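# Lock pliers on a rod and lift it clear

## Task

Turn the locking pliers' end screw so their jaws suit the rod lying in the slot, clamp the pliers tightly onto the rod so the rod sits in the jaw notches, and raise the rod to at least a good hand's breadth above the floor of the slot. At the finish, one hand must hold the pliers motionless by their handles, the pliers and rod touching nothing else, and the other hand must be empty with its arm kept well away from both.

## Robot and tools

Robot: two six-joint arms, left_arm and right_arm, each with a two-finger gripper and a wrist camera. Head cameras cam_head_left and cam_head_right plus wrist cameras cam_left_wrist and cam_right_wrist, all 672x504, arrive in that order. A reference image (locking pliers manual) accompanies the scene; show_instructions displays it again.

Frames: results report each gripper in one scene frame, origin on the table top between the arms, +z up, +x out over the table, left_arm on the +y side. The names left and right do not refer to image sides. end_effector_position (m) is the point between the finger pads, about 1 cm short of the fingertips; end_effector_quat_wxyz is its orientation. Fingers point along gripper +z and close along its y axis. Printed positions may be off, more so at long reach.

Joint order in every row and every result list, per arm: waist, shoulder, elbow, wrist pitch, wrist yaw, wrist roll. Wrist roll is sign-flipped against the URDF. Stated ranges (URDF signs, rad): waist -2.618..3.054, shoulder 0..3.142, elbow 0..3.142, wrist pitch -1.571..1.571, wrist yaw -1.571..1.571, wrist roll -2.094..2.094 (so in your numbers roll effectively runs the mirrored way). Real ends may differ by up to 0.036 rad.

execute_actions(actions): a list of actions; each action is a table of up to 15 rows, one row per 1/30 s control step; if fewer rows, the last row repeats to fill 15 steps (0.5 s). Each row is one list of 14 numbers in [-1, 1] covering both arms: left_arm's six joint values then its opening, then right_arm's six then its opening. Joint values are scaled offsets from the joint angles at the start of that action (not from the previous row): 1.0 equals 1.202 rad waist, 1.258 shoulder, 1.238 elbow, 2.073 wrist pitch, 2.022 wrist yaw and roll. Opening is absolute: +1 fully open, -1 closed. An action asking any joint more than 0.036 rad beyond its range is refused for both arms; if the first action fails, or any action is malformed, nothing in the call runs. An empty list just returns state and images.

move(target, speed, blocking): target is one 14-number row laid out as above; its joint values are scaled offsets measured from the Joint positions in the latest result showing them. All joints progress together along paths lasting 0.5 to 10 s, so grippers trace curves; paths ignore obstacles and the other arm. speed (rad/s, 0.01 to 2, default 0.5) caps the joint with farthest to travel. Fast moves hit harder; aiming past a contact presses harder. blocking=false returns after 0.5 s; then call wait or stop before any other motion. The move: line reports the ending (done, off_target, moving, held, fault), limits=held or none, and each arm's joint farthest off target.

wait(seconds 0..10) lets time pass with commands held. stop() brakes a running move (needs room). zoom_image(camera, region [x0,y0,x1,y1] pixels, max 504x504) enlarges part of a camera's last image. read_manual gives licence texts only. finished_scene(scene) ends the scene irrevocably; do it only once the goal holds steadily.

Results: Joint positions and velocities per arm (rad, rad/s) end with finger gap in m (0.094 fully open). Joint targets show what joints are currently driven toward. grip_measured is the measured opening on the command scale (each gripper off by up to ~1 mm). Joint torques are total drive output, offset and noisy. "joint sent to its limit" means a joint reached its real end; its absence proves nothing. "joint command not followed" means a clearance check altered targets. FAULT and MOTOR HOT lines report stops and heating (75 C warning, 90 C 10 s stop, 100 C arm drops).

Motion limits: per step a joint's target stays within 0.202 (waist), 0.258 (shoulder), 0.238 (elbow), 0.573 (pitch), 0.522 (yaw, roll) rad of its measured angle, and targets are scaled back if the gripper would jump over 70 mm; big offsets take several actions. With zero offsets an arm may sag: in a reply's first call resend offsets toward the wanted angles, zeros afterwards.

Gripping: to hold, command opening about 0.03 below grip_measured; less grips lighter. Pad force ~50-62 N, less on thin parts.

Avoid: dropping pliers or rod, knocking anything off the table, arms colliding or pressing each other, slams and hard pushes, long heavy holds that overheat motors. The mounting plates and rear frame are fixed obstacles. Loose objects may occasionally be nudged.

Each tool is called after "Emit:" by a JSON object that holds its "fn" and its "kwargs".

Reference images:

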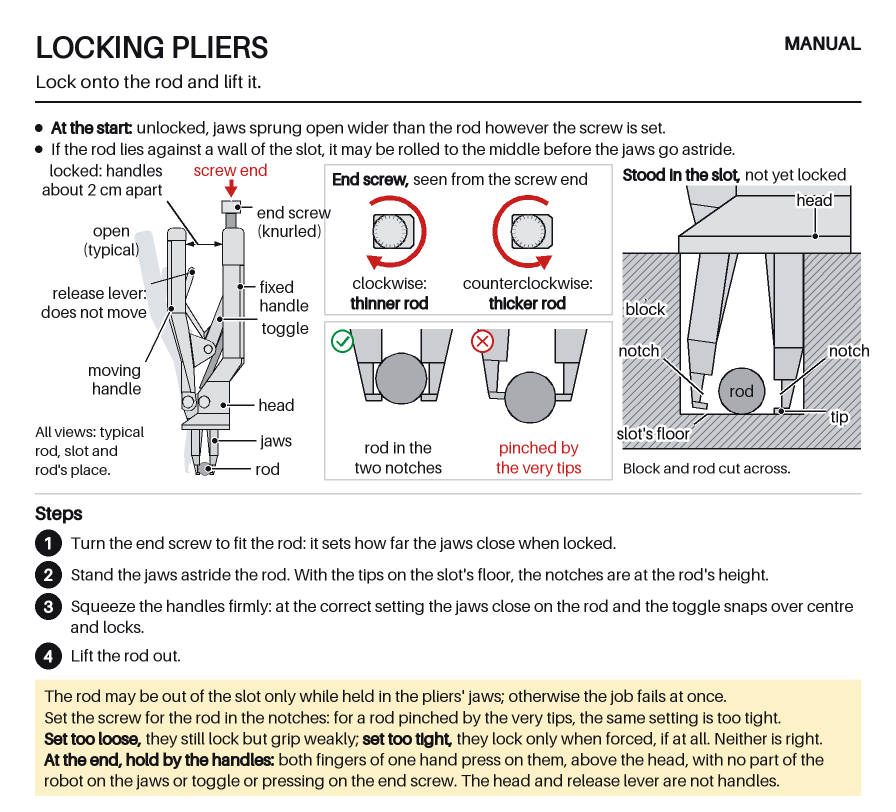

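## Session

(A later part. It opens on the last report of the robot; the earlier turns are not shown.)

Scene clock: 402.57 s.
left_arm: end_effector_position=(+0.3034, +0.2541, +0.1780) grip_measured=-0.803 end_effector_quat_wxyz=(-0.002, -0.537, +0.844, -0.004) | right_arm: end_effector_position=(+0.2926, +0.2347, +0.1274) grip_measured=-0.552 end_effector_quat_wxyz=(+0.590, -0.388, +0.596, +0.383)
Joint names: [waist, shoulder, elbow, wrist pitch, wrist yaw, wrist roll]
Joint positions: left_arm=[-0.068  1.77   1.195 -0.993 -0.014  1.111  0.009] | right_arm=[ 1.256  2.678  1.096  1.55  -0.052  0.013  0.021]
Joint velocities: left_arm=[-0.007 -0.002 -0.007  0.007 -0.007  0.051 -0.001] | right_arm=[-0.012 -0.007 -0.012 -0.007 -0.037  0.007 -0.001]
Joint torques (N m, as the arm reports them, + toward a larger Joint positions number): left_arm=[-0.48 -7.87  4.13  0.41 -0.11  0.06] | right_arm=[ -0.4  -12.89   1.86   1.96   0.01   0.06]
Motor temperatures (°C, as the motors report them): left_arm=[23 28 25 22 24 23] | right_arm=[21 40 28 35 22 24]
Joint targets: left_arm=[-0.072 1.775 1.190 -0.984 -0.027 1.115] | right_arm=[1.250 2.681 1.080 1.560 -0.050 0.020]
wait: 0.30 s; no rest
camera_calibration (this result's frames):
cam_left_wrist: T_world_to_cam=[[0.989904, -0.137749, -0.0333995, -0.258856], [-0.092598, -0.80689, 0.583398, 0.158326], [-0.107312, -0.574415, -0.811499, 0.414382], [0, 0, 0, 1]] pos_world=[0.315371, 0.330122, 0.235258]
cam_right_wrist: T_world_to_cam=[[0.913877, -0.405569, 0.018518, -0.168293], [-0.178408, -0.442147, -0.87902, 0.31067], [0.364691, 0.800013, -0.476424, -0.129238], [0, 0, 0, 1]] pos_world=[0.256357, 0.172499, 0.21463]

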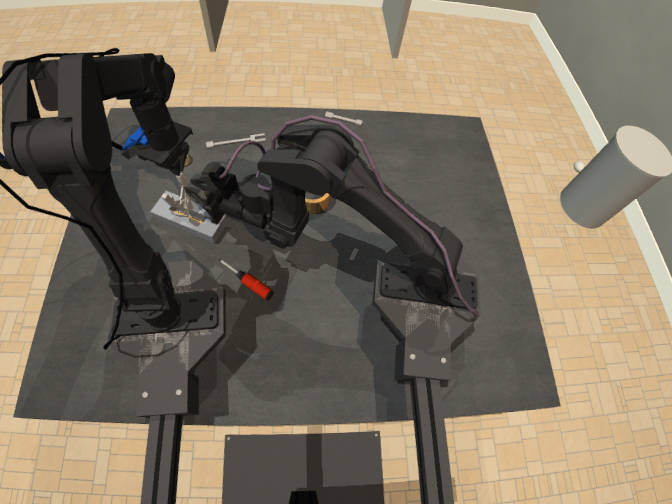

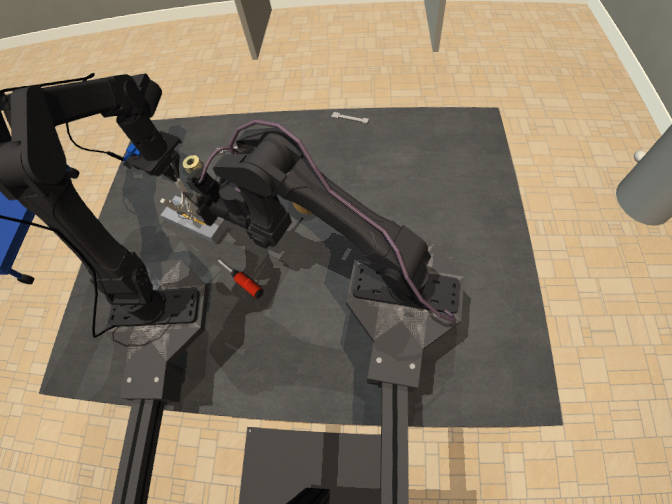

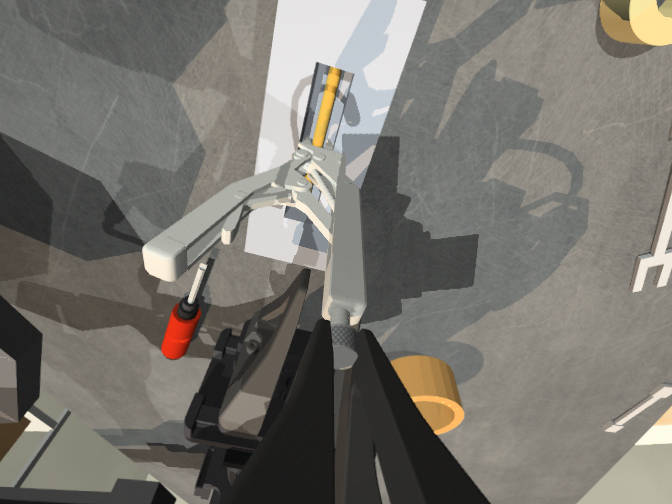

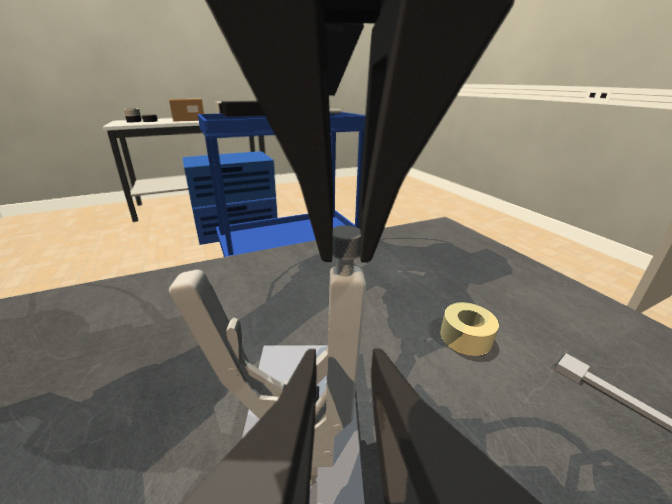

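Emit:
{"fn": "move", "kwargs": {"target": [-0.003, 0.004, -0.004, 0.004, -0.007, 0.002, -0.825, 0.0566, 0.0024, -0.005, 0.004, 0.034, 0.0035, 0.75], "speed": 0.2}}

Scene clock: 407.83 s.
left_arm: end_effector_position=(+0.3034, +0.2541, +0.1780) grip_measured=-0.810 end_effector_quat_wxyz=(-0.002, -0.537, +0.844, -0.004) | right_arm: end_effector_position=(+0.2698, +0.2453, +0.1283) grip_measured=+0.748 end_effector_quat_wxyz=(+0.590, -0.389, +0.594, +0.384)
Joint names: [waist, shoulder, elbow, wrist pitch, wrist yaw, wrist roll]
Joint positions: left_arm=[-0.068  1.77   1.195 -0.993 -0.014  1.111  0.009] | right_arm=[1.319 2.678 1.096 1.553 0.006 0.013 0.082]
Joint velocities: left_arm=[ 0.012  0.012 -0.002  0.022 -0.007  0.081  0.   ] | right_arm=[ 0.002 -0.002 -0.007  0.007 -0.037 -0.007 -0.   ]
Joint torques (N m, as the arm reports them, + toward a larger Joint positions number): left_arm=[-0.49 -7.87  4.12  0.41 -0.11  0.06] | right_arm=[  0.52 -12.92   2.71   1.97   0.12   0.06]
Motor temperatures (°C, as the motors report them): left_arm=[23 28 25 22 24 23] | right_arm=[21 40 27 36 22 24]
Joint targets: left_arm=[-0.072 1.775 1.190 -0.984 -0.028 1.115] | right_arm=[1.324 2.681 1.090 1.559 0.016 0.020]
move: done; limits=none; left_arm: farthest joint: the wrist yaw, 0.014 radians from its target (0.014 radians at the start); right_arm: farthest joint: the wrist yaw, 0.011 radians from its target (0.069 radians at the start)
camera_calibration (this result's frames):
cam_left_wrist: T_world_to_cam=[[0.989904, -0.137749, -0.0333995, -0.258856], [-0.092598, -0.80689, 0.583398, 0.158326], [-0.107312, -0.574415, -0.811499, 0.414382], [0, 0, 0, 1]] pos_world=[0.315371, 0.330122, 0.235258]
cam_right_wrist: T_world_to_cam=[[0.915811, -0.401089, 0.0204164, -0.145008], [-0.173889, -0.44184, -0.88008, 0.310872], [0.362011, 0.802437, -0.474387, -0.12916], [0, 0, 0, 1]] pos_world=[0.233614, 0.182837, 0.215281]

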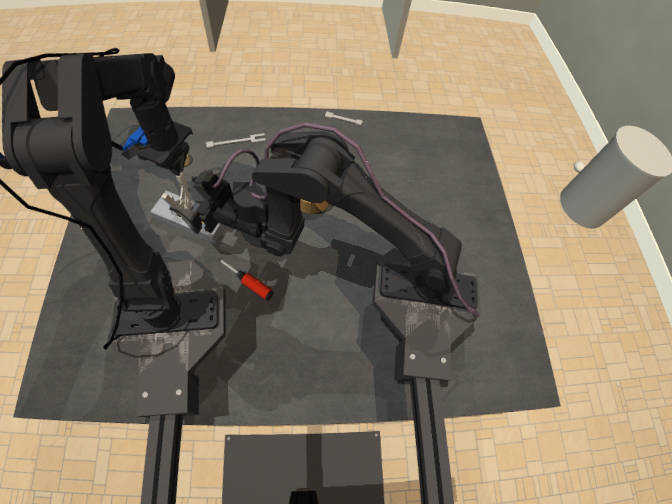

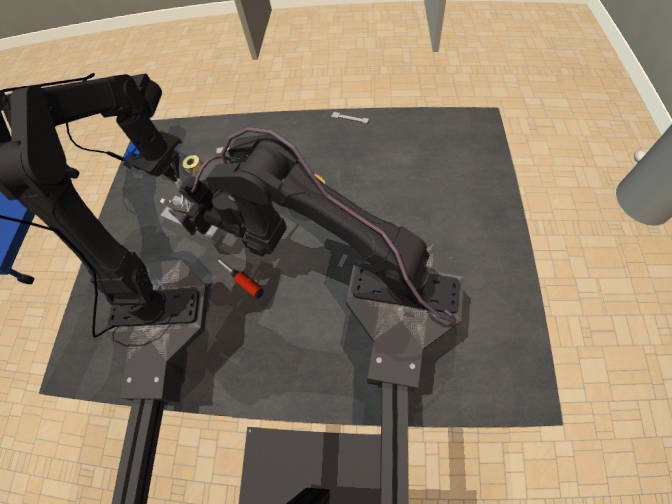

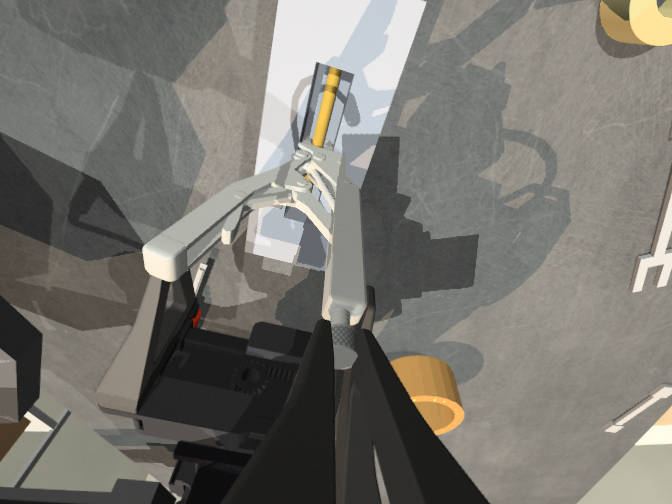

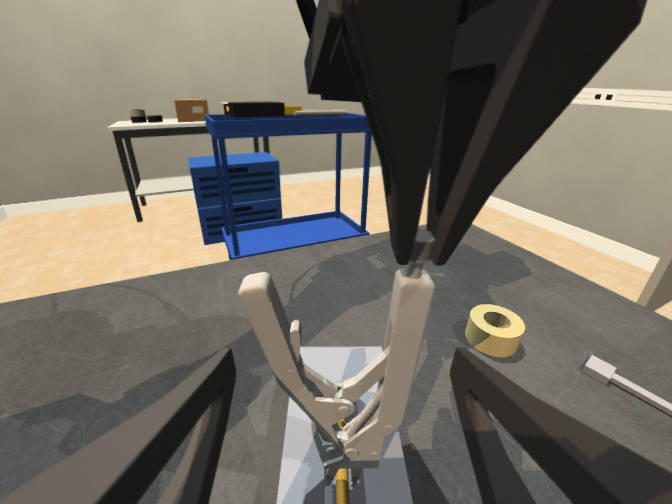

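Emit:
{"fn": "move", "kwargs": {"target": [-0.003, 0.004, -0.004, 0.004, -0.007, 0.002, -0.825, 0.002, 0.0612, 0.122, -0.0338, 0.003, 0.0035, 0.75], "speed": 0.3}}

Scene clock: 416.00 s.
left_arm: end_effector_position=(+0.3034, +0.2541, +0.1780) grip_measured=-0.810 end_effector_quat_wxyz=(-0.002, -0.537, +0.844, -0.003) | right_arm: end_effector_position=(+0.2791, +0.2668, +0.1254) grip_measured=+0.748 end_effector_quat_wxyz=(+0.598, -0.384, +0.586, +0.389)
Joint names: [waist, shoulder, elbow, wrist pitch, wrist yaw, wrist roll]
Joint positions: left_arm=[-0.068  1.77   1.195 -0.993 -0.014  1.111  0.009] | right_arm=[1.319 2.739 1.225 1.513 0.006 0.013 0.082]
Joint velocities: left_arm=[-0.002  0.002  0.022  0.095 -0.022  0.066 -0.001] | right_arm=[ 0.007 -0.007 -0.017 -0.051  0.037  0.022 -0.   ]
Joint torques (N m, as the arm reports them, + toward a larger Joint positions number): left_arm=[-0.48 -7.88  4.13  0.41 -0.11  0.06] | right_arm=[  0.32 -12.49   5.47   1.6    0.08   0.06]
Motor temperatures (°C, as the motors report them): left_arm=[23 28 25 22 24 23] | right_arm=[21 40 27 36 22 24]
Joint targets: left_arm=[-0.072 1.775 1.190 -0.984 -0.028 1.115] | right_arm=[1.322 2.755 1.248 1.483 0.012 0.020]
move: off_target (right_arm); limits=none; left_arm: farthest joint: the wrist yaw, 0.014 radians from its target (0.014 radians at the start); right_arm: farthest joint: the wrist pitch, 0.030 radians from its target (0.070 radians at the start)
camera_calibration (this result's frames):
cam_left_wrist: T_world_to_cam=[[0.989904, -0.137736, -0.0334604, -0.258837], [-0.092593, -0.807113, 0.583091, 0.158491], [-0.107319, -0.574106, -0.811717, 0.414382], [0, 0, 0, 1]] pos_world=[0.31537, 0.330168, 0.235286]
cam_right_wrist: T_world_to_cam=[[0.915321, -0.402217, 0.0202494, -0.144404], [-0.164393, -0.419064, -0.89295, 0.312327], [0.367645, 0.814007, -0.449699, -0.158896], [0, 0, 0, 1]] pos_world=[0.241938, 0.202145, 0.210362]

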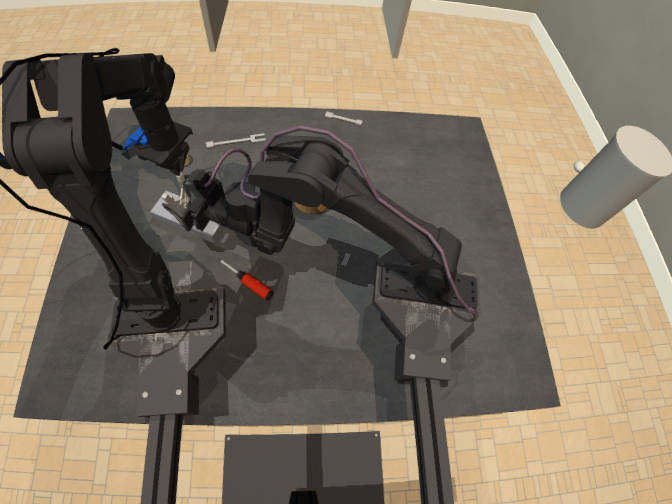

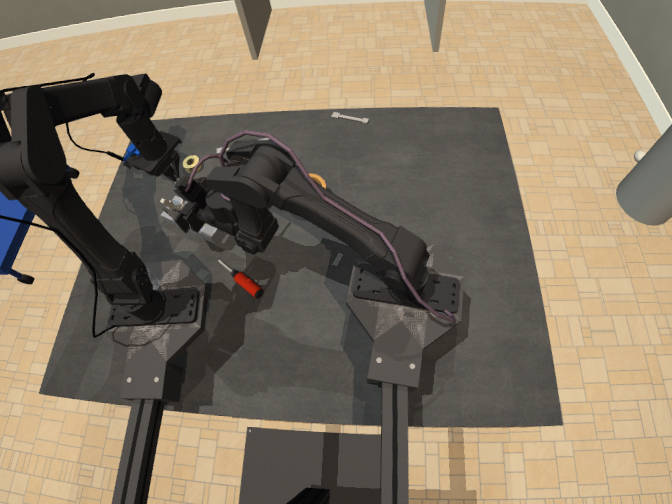

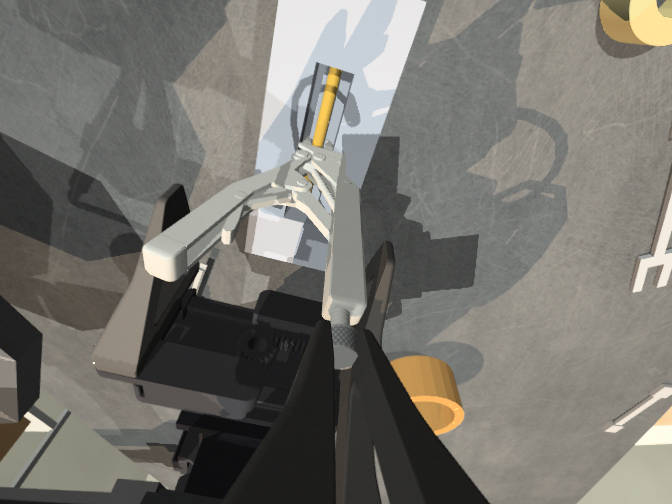

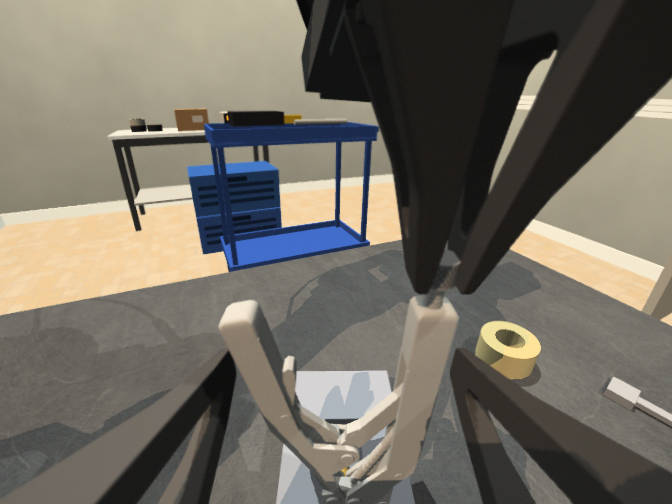

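Emit:
{"fn": "execute_actions", "kwargs": {"actions": [[[-0.003,0.004,-0.004,0.004,-0.007,0.002,-0.825,0.0,0.008,0.018,-0.01,0.002,0.0035,0.71],[-0.003,0.004,-0.004,0.004,-0.007,0.002,-0.825,0.0,0.008,0.018,-0.01,0.002,0.0035,0.67],[-0.003,0.004,-0.004,0.004,-0.007,0.002,-0.825,0.0,0.008,0.018,-0.01,0.002,0.0035,0.63],[-0.003,0.004,-0.004,0.004,-0.007,0.002,-0.825,0.0,0.008,0.018,-0.01,0.002,0.0035,0.59],[-0.003,0.004,-0.004,0.004,-0.007,0.002,-0.825,0.0,0.008,0.018,-0.01,0.002,0.0035,0.55],[-0.003,0.004,-0.004,0.004,-0.007,0.002,-0.825,0.0,0.008,0.018,-0.01,0.002,0.0035,0.51],[-0.003,0.004,-0.004,0.004,-0.007,0.002,-0.825,0.0,0.008,0.018,-0.01,0.002,0.0035,0.48],[-0.003,0.004,-0.004,0.004,-0.007,0.002,-0.825,-0.002,0.008,0.018,-0.01,0.002,0.0035,0.45],[-0.003,0.004,-0.004,0.004,-0.007,0.002,-0.825,-0.004,0.008,0.018,-0.01,0.002,0.0035,0.43],[-0.003,0.004,-0.004,0.004,-0.007,0.002,-0.825,-0.005,0.008,0.018,-0.01,0.002,0.0035,0.41],[-0.003,0.004,-0.004,0.004,-0.007,0.002,-0.825,-0.006,0.008,0.018,-0.01,0.002,0.0035,0.39],[-0.003,0.004,-0.004,0.004,-0.007,0.002,-0.825,-0.007,0.008,0.018,-0.01,0.002,0.0035,0.375],[-0.003,0.004,-0.004,0.004,-0.007,0.002,-0.825,-0.007,0.008,0.018,-0.01,0.002,0.0035,0.36],[-0.003,0.004,-0.004,0.004,-0.007,0.002,-0.825,-0.007,0.008,0.018,-0.01,0.002,0.0035,0.35],[-0.003,0.004,-0.004,0.004,-0.007,0.002,-0.825,-0.007,0.008,0.018,-0.01,0.002,0.0035,0.34]],[[-0.003,0.004,-0.004,0.004,-0.007,0.002,-0.825,-0.0075,0.008,0.018,-0.01,0.002,0.0035,0.33],[-0.003,0.004,-0.004,0.004,-0.007,0.002,-0.825,-0.008,0.008,0.018,-0.01,0.002,0.0035,0.32],[-0.003,0.004,-0.004,0.004,-0.007,0.002,-0.825,-0.0085,0.008,0.018,-0.01,0.002,0.0035,0.31],[-0.003,0.004,-0.004,0.004,-0.007,0.002,-0.825,-0.009,0.008,0.018,-0.01,0.002,0.0035,0.30],[-0.003,0.004,-0.004,0.004,-0.007,0.002,-0.825,-0.0093,0.008,0.018,-0.01,0.002,0.0035,0.29],[-0.003,0.004,-0.004,0.004,-0.007,0.002,-0.825,-0.0097,0.008,0.018,-0.01,0.002,0.0035,0.28],[-0.003,0.004,-0.004,0.004,-0.007,0.002,-0.825,-0.010,0.008,0.018,-0.01,0.002,0.0035,0.27],[-0.003,0.004,-0.004,0.004,-0.007,0.002,-0.825,-0.0103,0.008,0.018,-0.01,0.002,0.0035,0.26],[-0.003,0.004,-0.004,0.004,-0.007,0.002,-0.825,-0.0107,0.008,0.018,-0.01,0.002,0.0035,0.25],[-0.003,0.004,-0.004,0.004,-0.007,0.002,-0.825,-0.011,0.008,0.018,-0.01,0.002,0.0035,0.24],[-0.003,0.004,-0.004,0.004,-0.007,0.002,-0.825,-0.0113,0.008,0.018,-0.01,0.002,0.0035,0.23],[-0.003,0.004,-0.004,0.004,-0.007,0.002,-0.825,-0.0117,0.008,0.018,-0.01,0.002,0.0035,0.22],[-0.003,0.004,-0.004,0.004,-0.007,0.002,-0.825,-0.012,0.008,0.018,-0.01,0.002,0.0035,0.21],[-0.003,0.004,-0.004,0.004,-0.007,0.002,-0.825,-0.012,0.008,0.018,-0.01,0.002,0.0035,0.20],[-0.003,0.004,-0.004,0.004,-0.007,0.002,-0.825,-0.012,0.008,0.018,-0.01,0.002,0.0035,0.20]]]}}

Scene clock: 444.93 s.
left_arm: end_effector_position=(+0.3016, +0.2548, +0.1780) grip_measured=-0.810 end_effector_quat_wxyz=(-0.004, -0.537, +0.844, +0.000) | right_arm: end_effector_position=(+0.2812, +0.2659, +0.1254) grip_measured=+0.216 end_effector_quat_wxyz=(+0.598, -0.380, +0.588, +0.389)
Joint names: [waist, shoulder, elbow, wrist pitch, wrist yaw, wrist roll]
Joint positions: left_arm=[-0.068  1.77   1.195 -1.    -0.019  1.111  0.009] | right_arm=[1.316 2.739 1.225 1.513 0.009 0.008 0.057]
Joint velocities: left_arm=[-0.002  0.002  0.007 -0.022 -0.051  0.022  0.   ] | right_arm=[ 0.007 -0.002 -0.012 -0.051 -0.051 -0.022 -0.   ]
Joint torques (N m, as the arm reports them, + toward a larger Joint positions number): left_arm=[-0.5  -7.86  4.06  0.46 -0.1   0.06] | right_arm=[ -0.88 -13.03   5.51   1.66   0.05   0.14]
Motor temperatures (°C, as the motors report them): left_arm=[23 28 25 22 24 23] | right_arm=[21 40 27 35 22 24]
Joint targets: left_arm=[-0.072 1.775 1.190 -0.987 -0.030 1.115] | right_arm=[1.305 2.749 1.248 1.492 0.012 0.020]
camera_calibration (this result's frames):
cam_left_wrist: T_world_to_cam=[[0.989605, -0.137761, -0.0412785, -0.255452], [-0.0884678, -0.809444, 0.580495, 0.158703], [-0.113382, -0.570809, -0.813217, 0.415852], [0, 0, 0, 1]] pos_world=[0.313987, 0.330642, 0.235507]
cam_right_wrist: T_world_to_cam=[[0.912979, -0.407739, 0.0147902, -0.143923], [-0.171379, -0.416133, -0.893008, 0.313459], [0.370268, 0.812762, -0.449799, -0.159327], [0, 0, 0, 1]] pos_world=[0.244113, 0.201253, 0.210385]

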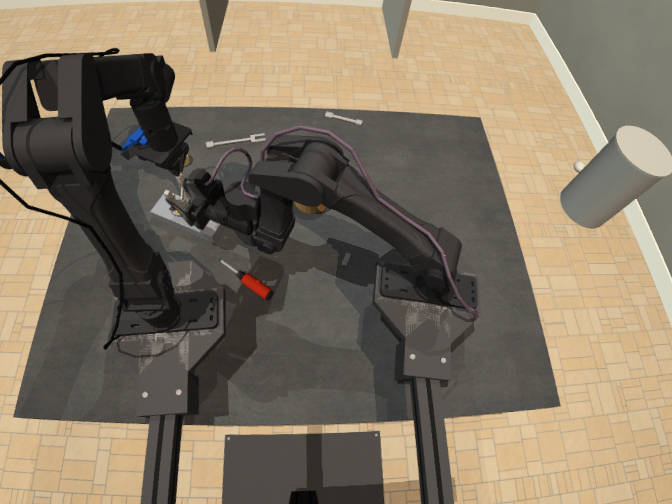

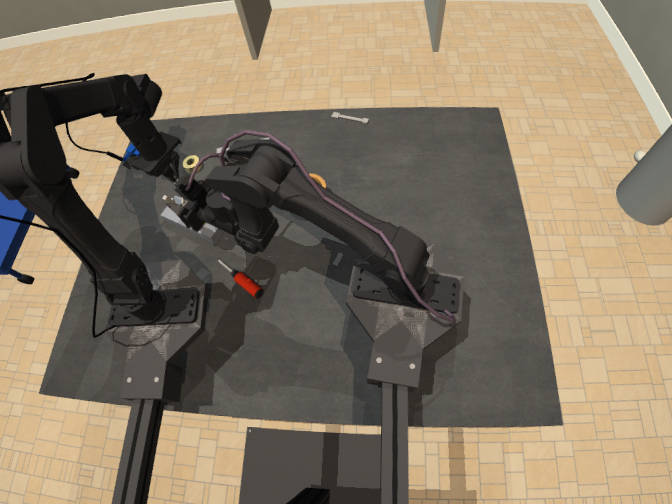

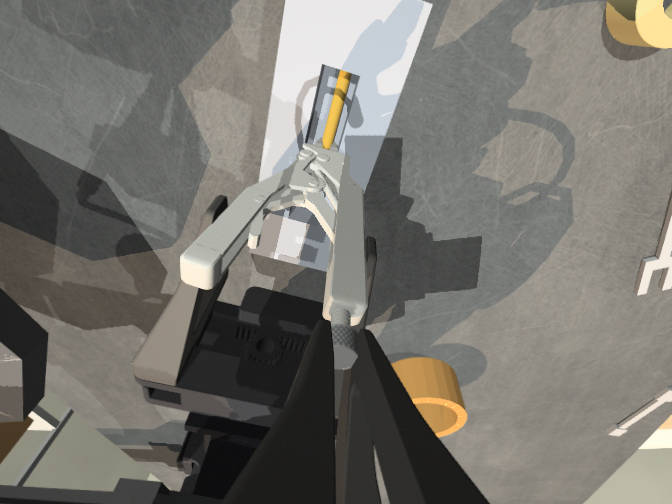

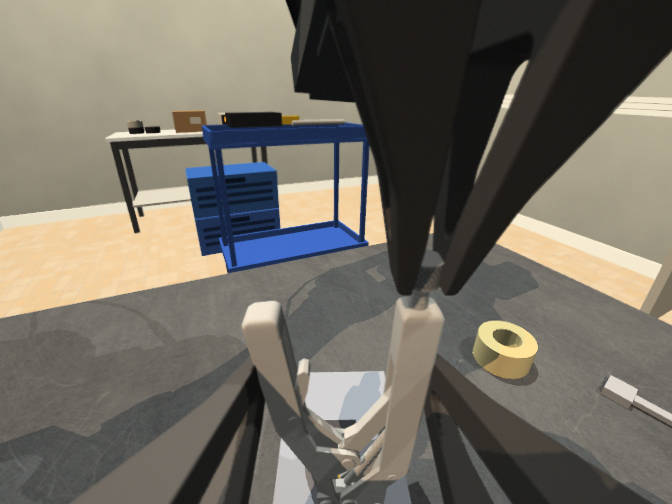

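Emit:
{"fn": "zoom_image", "kwargs": {"camera": "cam_head_left", "region": [110, 100, 270, 250]}}

Emit:
{"fn": "zoom_image", "kwargs": {"camera": "cam_left_wrist", "region": [280, 60, 400, 200]}}

Region (110, 100, 270, 250) of cam_head_left's 672x504 image, scaled by 3.150, with more detail than that image has; it fills the top 472 rows of this view, and the rest is white.

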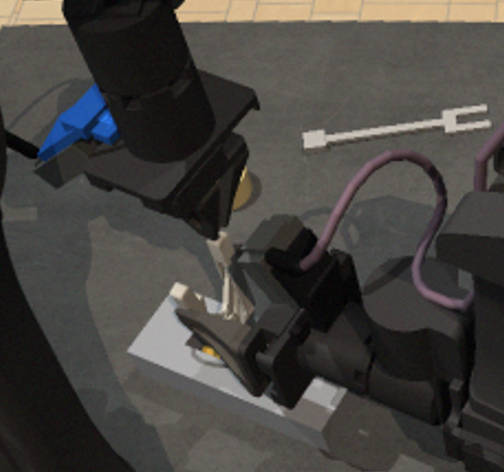

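Region (280, 60, 400, 200) of cam_left_wrist's 672x504 image, scaled by 3.600, with more detail than that image has; it fills the left 432 columns of this view, and the rest is white.

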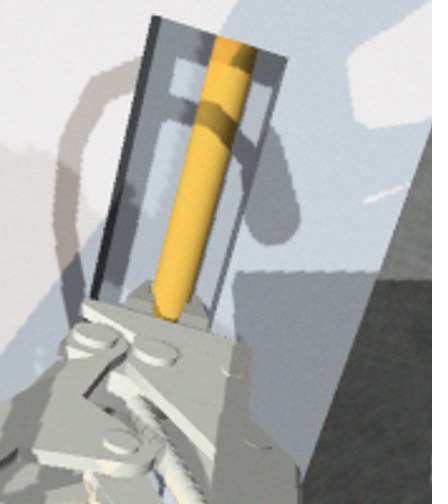

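Emit:
{"fn": "execute_actions", "kwargs": {"actions": [[[-0.003,0.004,-0.004,0.006,-0.004,0.002,-0.825,-0.005,0.008,0.018,-0.008,0.0,0.004,0.25],[-0.003,0.004,-0.004,0.006,-0.004,0.002,-0.825,-0.004,0.008,0.018,-0.008,0.0,0.004,0.30],[-0.003,0.004,-0.004,0.006,-0.004,0.002,-0.825,-0.003,0.010,0.018,-0.008,0.0,0.004,0.35],[-0.003,0.004,-0.004,0.006,-0.004,0.002,-0.825,-0.003,0.012,0.018,-0.008,0.0,0.004,0.40],[-0.003,0.004,-0.004,0.006,-0.004,0.002,-0.825,-0.003,0.014,0.018,-0.008,0.0,0.004,0.45],[-0.003,0.004,-0.004,0.006,-0.004,0.002,-0.825,-0.003,0.016,0.018,-0.008,0.0,0.004,0.48],[-0.003,0.004,-0.004,0.006,-0.004,0.002,-0.825,-0.003,0.018,0.018,-0.008,0.0,0.004,0.48],[-0.003,0.004,-0.004,0.006,-0.004,0.002,-0.825,-0.003,0.020,0.018,-0.008,0.0,0.004,0.48],[-0.003,0.004,-0.004,0.006,-0.004,0.002,-0.825,-0.003,0.022,0.018,-0.008,0.0,0.004,0.48],[-0.003,0.004,-0.004,0.006,-0.004,0.002,-0.825,-0.003,0.024,0.018,-0.008,0.0,0.004,0.48],[-0.003,0.004,-0.004,0.006,-0.004,0.002,-0.825,-0.003,0.0255,0.018,-0.008,0.0,0.004,0.48],[-0.003,0.004,-0.004,0.006,-0.004,0.002,-0.825,-0.003,0.027,0.018,-0.008,0.0,0.004,0.48],[-0.003,0.004,-0.004,0.006,-0.004,0.002,-0.825,-0.003,0.028,0.018,-0.008,0.0,0.004,0.48],[-0.003,0.004,-0.004,0.006,-0.004,0.002,-0.825,-0.003,0.0286,0.018,-0.008,0.0,0.004,0.48],[-0.003,0.004,-0.004,0.006,-0.004,0.002,-0.825,-0.003,0.0286,0.018,-0.008,0.0,0.004,0.48]]]}}

Emit:
{"fn": "wait", "kwargs": {"seconds": 0.3}}

Scene clock: 468.60 s.
left_arm: end_effector_position=(+0.3044, +0.2542, +0.1780) grip_measured=-0.810 end_effector_quat_wxyz=(-0.000, -0.537, +0.844, -0.004) | right_arm: end_effector_position=(+0.2785, +0.2642, +0.1144) grip_measured=+0.477 end_effector_quat_wxyz=(+0.591, -0.387, +0.592, +0.388)
Joint names: [waist, shoulder, elbow, wrist pitch, wrist yaw, wrist roll]
Joint positions: left_arm=[-0.068  1.77   1.195 -0.989 -0.015  1.111  0.009] | right_arm=[ 1.316  2.759  1.225  1.513 -0.     0.009  0.069]
Joint velocities: left_arm=[-0.002 -0.007 -0.012  0.007 -0.022 -0.066 -0.001] | right_arm=[-0.027  0.076 -0.002 -0.051 -0.022 -0.066  0.001]
Joint torques (N m, as the arm reports them, + toward a larger Joint positions number): left_arm=[-0.49 -7.87  4.14  0.35 -0.1   0.06] | right_arm=[ -0.19 -12.8    5.38   1.74   0.12   0.08]
Motor temperatures (°C, as the motors report them): left_arm=[23 28 25 22 24 23] | right_arm=[21 40 28 35 22 24]
Joint targets: left_arm=[-0.072 1.775 1.190 -0.987 -0.027 1.115] | right_arm=[1.312 2.775 1.248 1.497 0.010 0.016]
camera_calibration (this result's frames):
cam_left_wrist: T_world_to_cam=[[0.990088, -0.137258, -0.0297611, -0.260598], [-0.0944306, -0.807428, 0.58236, 0.159419], [-0.103964, -0.573777, -0.812386, 0.41355], [0, 0, 0, 1]] pos_world=[0.316063, 0.330236, 0.235367]
cam_right_wrist: T_world_to_cam=[[0.917003, -0.398571, 0.0157315, -0.145626], [-0.173282, -0.433577, -0.884299, 0.306718], [0.359277, 0.808178, -0.466657, -0.155715], [0, 0, 0, 1]] pos_world=[0.242633, 0.200789, 0.200856]

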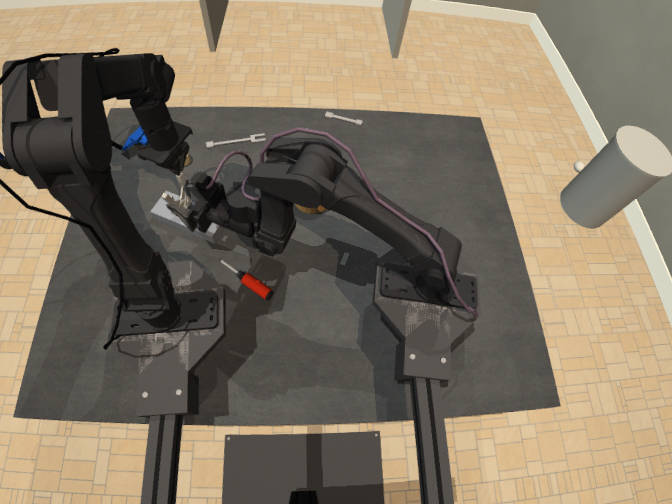

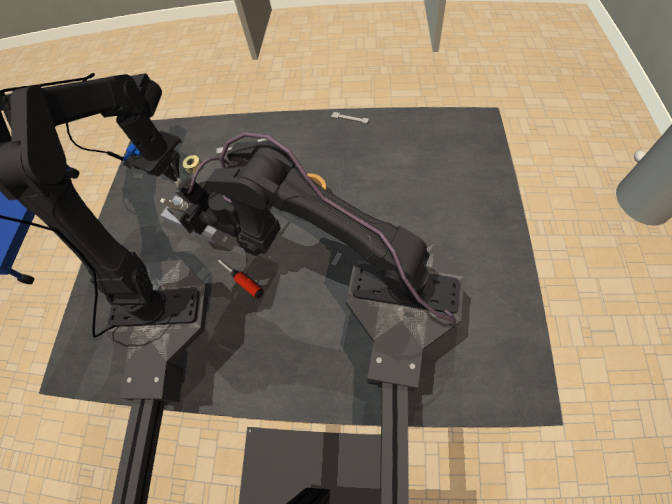

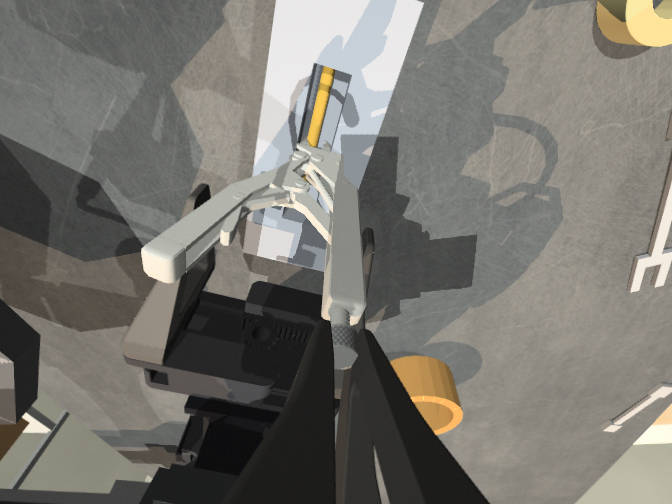

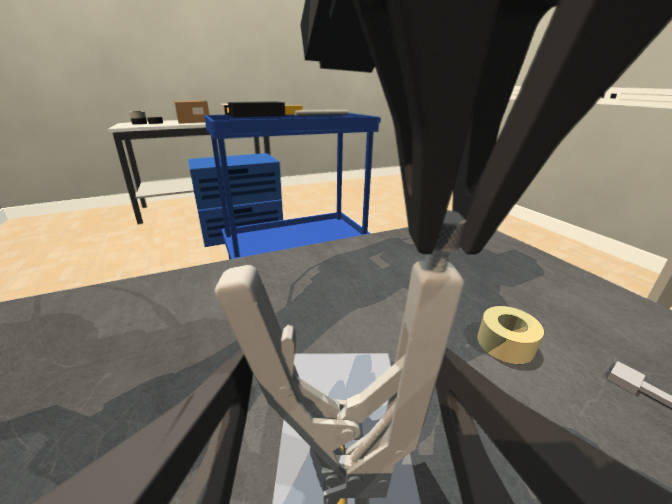

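Scene clock: 468.90 s.
left_arm: end_effector_position=(+0.3044, +0.2542, +0.1780) grip_measured=-0.810 end_effector_quat_wxyz=(-0.000, -0.537, +0.844, -0.004) | right_arm: end_effector_position=(+0.2783, +0.2638, +0.1125) grip_measured=+0.477 end_effector_quat_wxyz=(+0.590, -0.388, +0.593, +0.388)
Joint names: [waist, shoulder, elbow, wrist pitch, wrist yaw, wrist roll]
Joint positions: left_arm=[-0.068  1.77   1.195 -0.989 -0.015  1.111  0.009] | right_arm=[ 1.316  2.762  1.225  1.513 -0.     0.009  0.069]
Joint velocities: left_arm=[ 0.002 -0.007  0.007  0.037  0.022  0.037 -0.   ] | right_arm=[-0.012 -0.002 -0.002 -0.007 -0.081 -0.022 -0.001]
Joint torques (N m, as the arm reports them, + toward a larger Joint positions number): left_arm=[-0.48 -7.88  4.13  0.35 -0.1   0.06] | right_arm=[ -0.23 -12.63   5.38   1.74   0.1    0.06]
Motor temperatures (°C, as the motors report them): left_arm=[23 28 25 22 24 23] | right_arm=[21 40 28 35 22 24]
Joint targets: left_arm=[-0.072 1.775 1.190 -0.987 -0.027 1.115] | right_arm=[1.312 2.775 1.248 1.497 0.009 0.016]
wait: 0.30 s; at rest by 0.20 s
camera_calibration (this result's frames):
cam_left_wrist: T_world_to_cam=[[0.990088, -0.137258, -0.0297611, -0.260598], [-0.0944306, -0.807428, 0.58236, 0.159419], [-0.103964, -0.573777, -0.812386, 0.41355], [0, 0, 0, 1]] pos_world=[0.316063, 0.330236, 0.235367]
cam_right_wrist: T_world_to_cam=[[0.917038, -0.398489, 0.0157295, -0.145606], [-0.174477, -0.436364, -0.882691, 0.305667], [0.358607, 0.806717, -0.46969, -0.155286], [0, 0, 0, 1]] pos_world=[0.242545, 0.200632, 0.199164]

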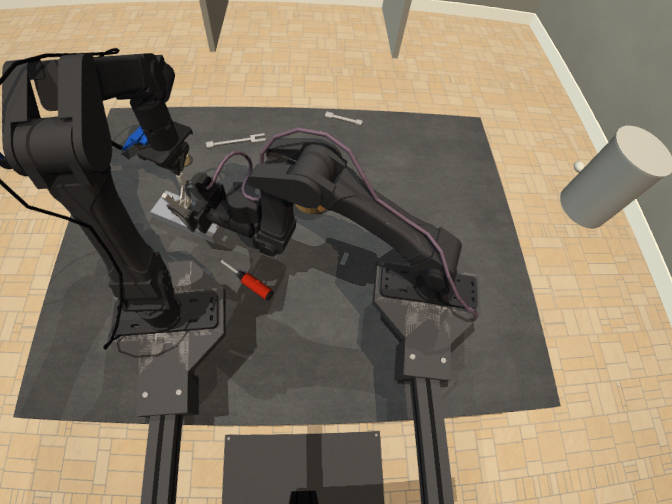

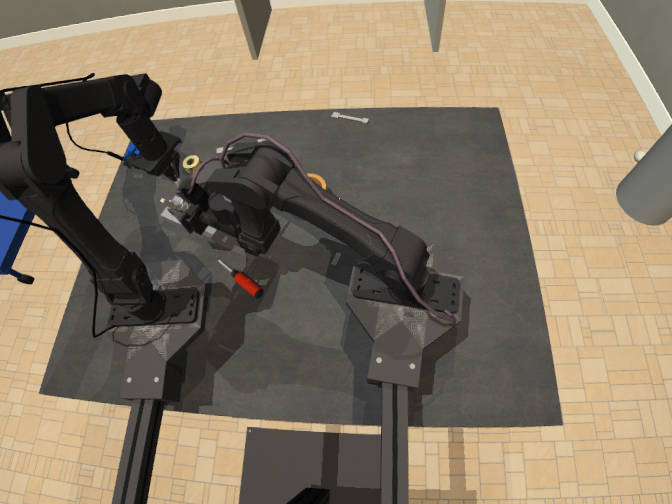

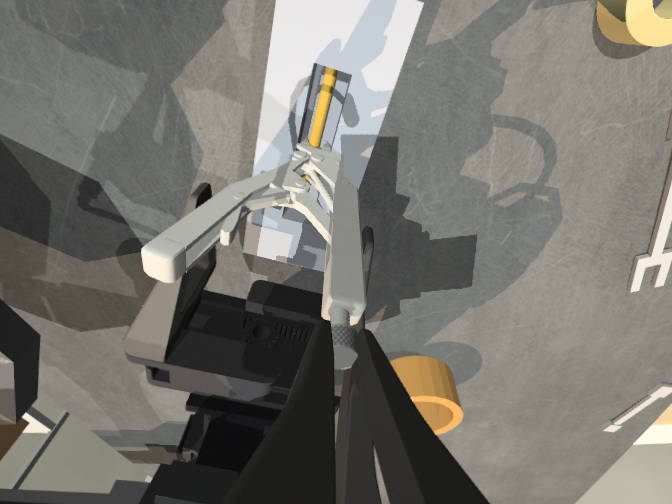

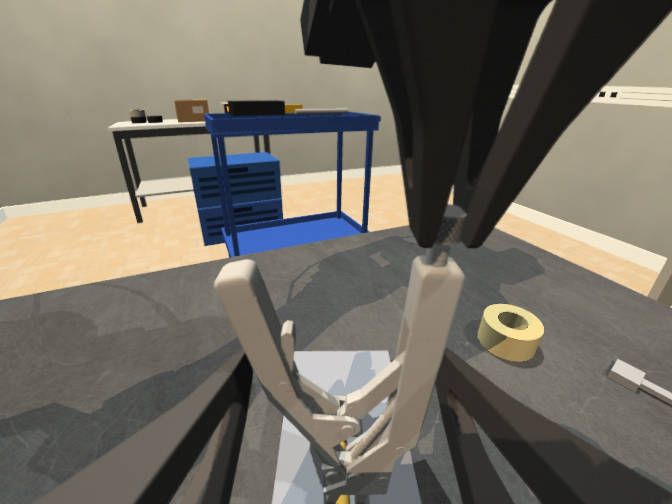

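Emit:
{"fn": "execute_actions", "kwargs": {"actions": [[[-0.003,0.004,-0.004,0.001,-0.004,0.002,-0.825,-0.006,0.008,0.018,-0.008,0.004,0.003,0.45],[-0.003,0.004,-0.004,0.001,-0.004,0.002,-0.825,-0.008,0.008,0.018,-0.008,0.004,0.003,0.42],[-0.003,0.004,-0.004,0.001,-0.004,0.002,-0.825,-0.010,0.008,0.018,-0.008,0.004,0.003,0.39],[-0.003,0.004,-0.004,0.001,-0.004,0.002,-0.825,-0.011,0.008,0.018,-0.008,0.004,0.003,0.36],[-0.003,0.004,-0.004,0.001,-0.004,0.002,-0.825,-0.012,0.008,0.018,-0.008,0.004,0.003,0.335],[-0.003,0.004,-0.004,0.001,-0.004,0.002,-0.825,-0.013,0.008,0.018,-0.008,0.004,0.003,0.31],[-0.003,0.004,-0.004,0.001,-0.004,0.002,-0.825,-0.013,0.008,0.018,-0.008,0.004,0.003,0.29],[-0.003,0.004,-0.004,0.001,-0.004,0.002,-0.825,-0.013,0.008,0.018,-0.008,0.004,0.003,0.27],[-0.003,0.004,-0.004,0.001,-0.004,0.002,-0.825,-0.013,0.008,0.018,-0.008,0.004,0.003,0.25],[-0.003,0.004,-0.004,0.001,-0.004,0.002,-0.825,-0.013,0.008,0.018,-0.008,0.004,0.003,0.235],[-0.003,0.004,-0.004,0.001,-0.004,0.002,-0.825,-0.013,0.008,0.018,-0.008,0.004,0.003,0.22],[-0.003,0.004,-0.004,0.001,-0.004,0.002,-0.825,-0.013,0.008,0.018,-0.008,0.004,0.003,0.205],[-0.003,0.004,-0.004,0.001,-0.004,0.002,-0.825,-0.013,0.008,0.018,-0.008,0.004,0.003,0.19],[-0.003,0.004,-0.004,0.001,-0.004,0.002,-0.825,-0.013,0.008,0.018,-0.008,0.004,0.003,0.18],[-0.003,0.004,-0.004,0.001,-0.004,0.002,-0.825,-0.013,0.008,0.018,-0.008,0.004,0.003,0.18]]]}}

Emit:
{"fn": "wait", "kwargs": {"seconds": 0.2}}

Scene clock: 480.77 s.
left_arm: end_effector_position=(+0.3026, +0.2548, +0.1780) grip_measured=-0.810 end_effector_quat_wxyz=(-0.003, -0.537, +0.844, -0.001) | right_arm: end_effector_position=(+0.2810, +0.2626, +0.1125) grip_measured=+0.194 end_effector_quat_wxyz=(+0.591, -0.385, +0.594, +0.387)
Joint names: [waist, shoulder, elbow, wrist pitch, wrist yaw, wrist roll]
Joint positions: left_arm=[-0.068  1.77   1.195 -0.996 -0.018  1.111  0.009] | right_arm=[1.311 2.762 1.225 1.513 0.001 0.006 0.056]
Joint velocities: left_arm=[ 0.012 -0.017 -0.002 -0.007 -0.007 -0.037 -0.   ] | right_arm=[-0.022 -0.007 -0.012 -0.037  0.066  0.051 -0.001]
Joint torques (N m, as the arm reports them, + toward a larger Joint positions number): left_arm=[-0.51 -7.86  4.12  0.41 -0.02  0.07] | right_arm=[ -0.83 -12.94   5.28   1.73   0.09   0.11]
Motor temperatures (°C, as the motors report them): left_arm=[23 28 25 21 24 23] | right_arm=[21 41 28 35 22 24]
Joint targets: left_arm=[-0.072 1.775 1.190 -0.987 -0.023 1.115] | right_arm=[1.300 2.772 1.248 1.497 0.008 0.015]
camera_calibration (this result's frames):
cam_left_wrist: T_world_to_cam=[[0.98982, -0.137309, -0.0374575, -0.257259], [-0.0903053, -0.809315, 0.580392, 0.159294], [-0.110008, -0.571101, -0.813475, 0.415028], [0, 0, 0, 1]] pos_world=[0.314681, 0.330618, 0.235526]
cam_right_wrist: T_world_to_cam=[[0.914626, -0.404104, 0.0125905, -0.146036], [-0.179698, -0.43422, -0.882702, 0.306503], [0.36217, 0.80508, -0.469765, -0.155881], [0, 0, 0, 1]] pos_world=[0.245102, 0.199572, 0.199162]

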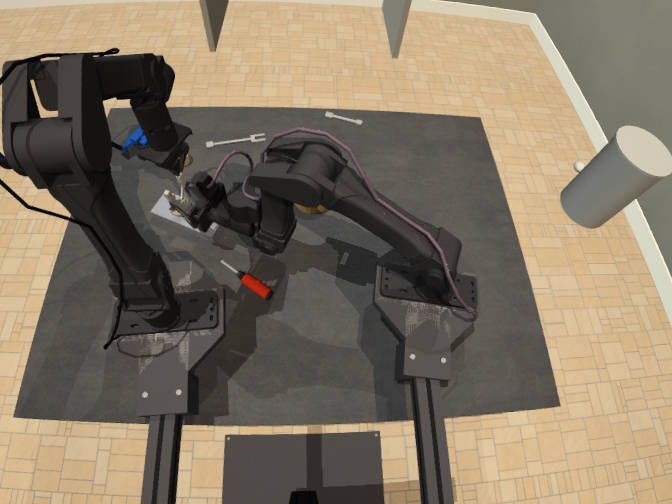

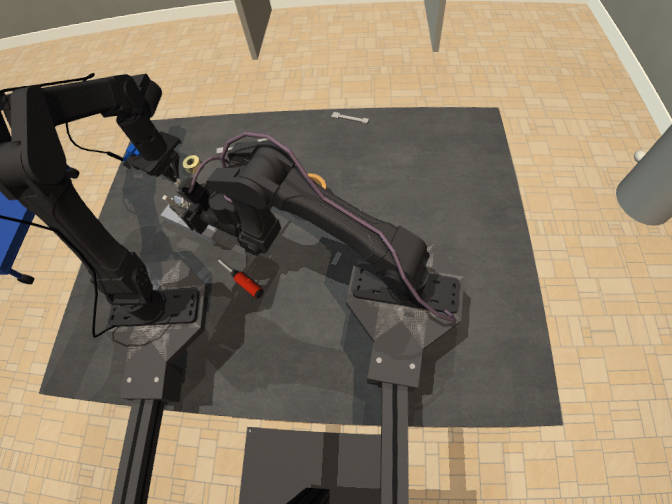

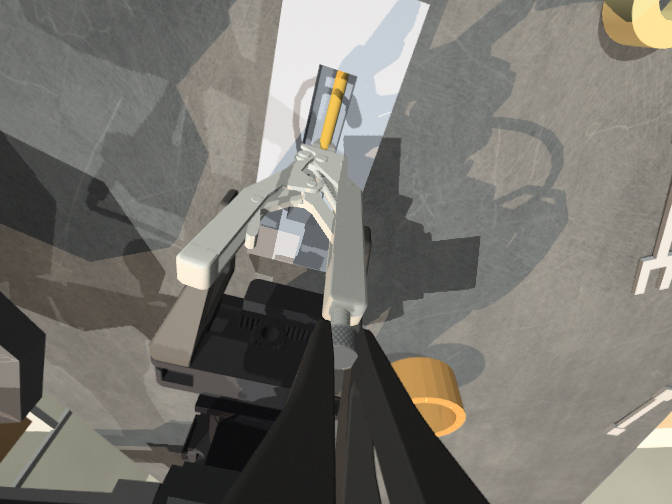

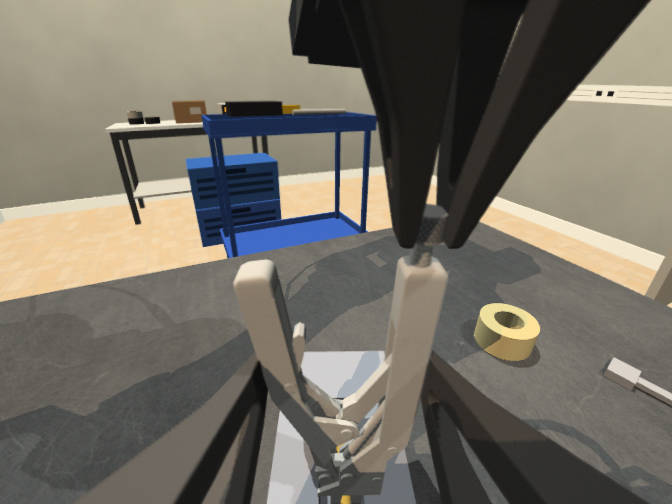

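Scene clock: 480.97 s.
left_arm: end_effector_position=(+0.3026, +0.2548, +0.1780) grip_measured=-0.810 end_effector_quat_wxyz=(-0.003, -0.537, +0.844, -0.001) | right_arm: end_effector_position=(+0.2810, +0.2626, +0.1125) grip_measured=+0.193 end_effector_quat_wxyz=(+0.591, -0.385, +0.594, +0.387)
Joint names: [waist, shoulder, elbow, wrist pitch, wrist yaw, wrist roll]
Joint positions: left_arm=[-0.068  1.77   1.195 -0.996 -0.018  1.111  0.009] | right_arm=[1.311 2.762 1.225 1.513 0.001 0.005 0.056]
Joint velocities: left_arm=[-0.007  0.007 -0.002  0.007 -0.037 -0.051 -0.001] | right_arm=[-0.017 -0.007  0.002  0.022  0.022  0.022  0.001]
Joint torques (N m, as the arm reports them, + toward a larger Joint positions number): left_arm=[-0.48 -7.87  4.12  0.41 -0.03  0.06] | right_arm=[ -0.83 -12.91   5.3    1.74   0.09   0.09]
Motor temperatures (°C, as the motors report them): left_arm=[23 28 25 21 24 23] | right_arm=[21 41 28 35 22 24]
Joint targets: left_arm=[-0.072 1.775 1.190 -0.987 -0.023 1.115] | right_arm=[1.300 2.772 1.248 1.497 0.008 0.015]
wait: 0.20 s; at rest by 0.17 s
camera_calibration (this result's frames):
cam_left_wrist: T_world_to_cam=[[0.98982, -0.137309, -0.0374575, -0.257259], [-0.0903053, -0.809315, 0.580392, 0.159294], [-0.110008, -0.571101, -0.813475, 0.415028], [0, 0, 0, 1]] pos_world=[0.314681, 0.330618, 0.235526]
cam_right_wrist: T_world_to_cam=[[0.91463, -0.404107, 0.012209, -0.145994], [-0.180006, -0.434083, -0.882706, 0.306554], [0.362008, 0.805152, -0.469767, -0.155854], [0, 0, 0, 1]] pos_world=[0.245132, 0.199559, 0.199164]

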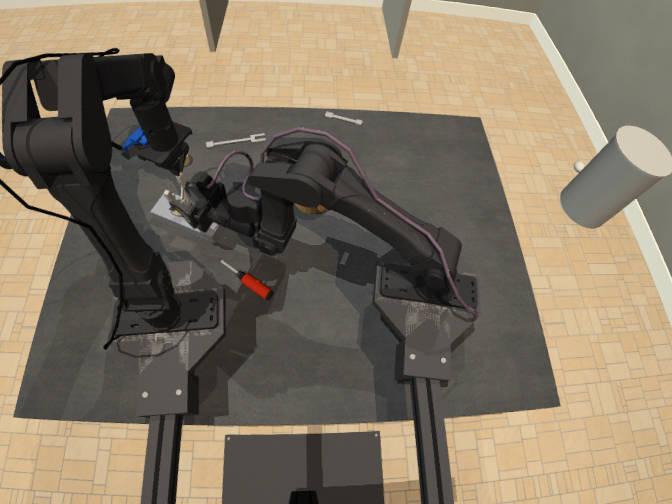

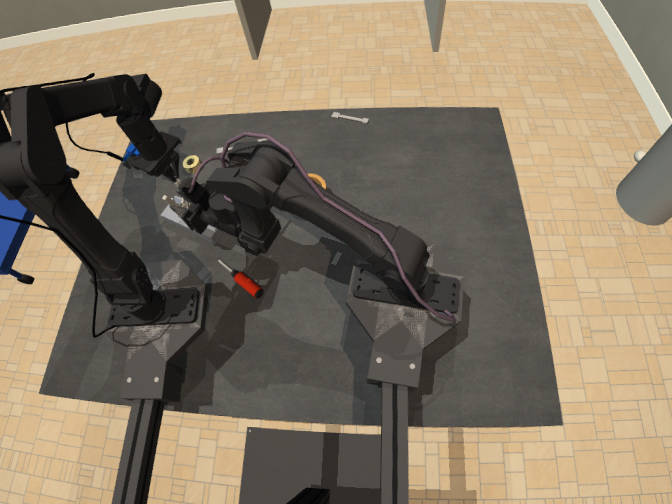

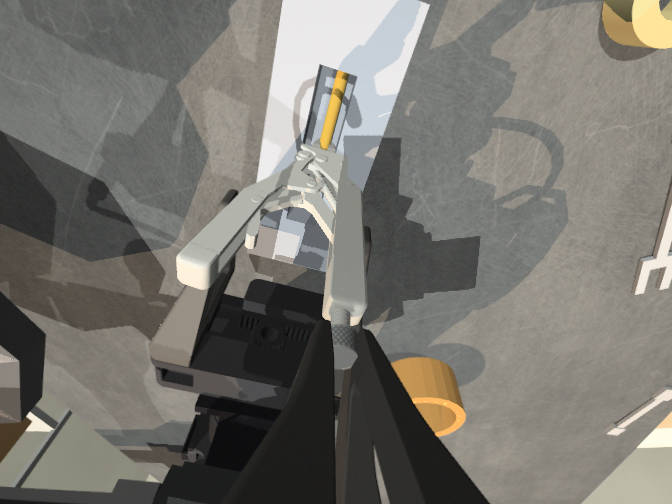

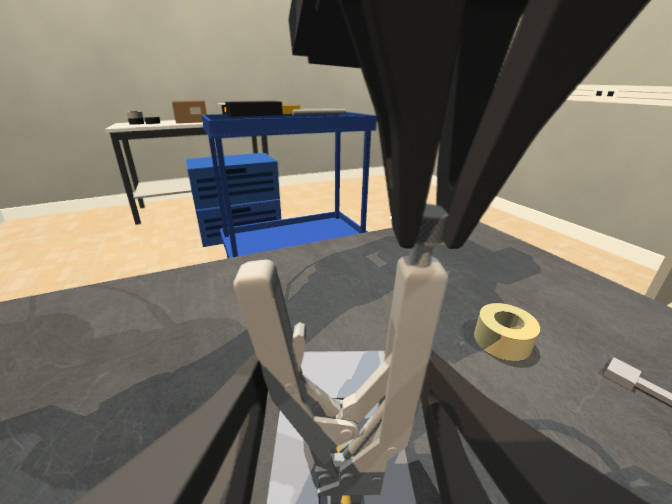

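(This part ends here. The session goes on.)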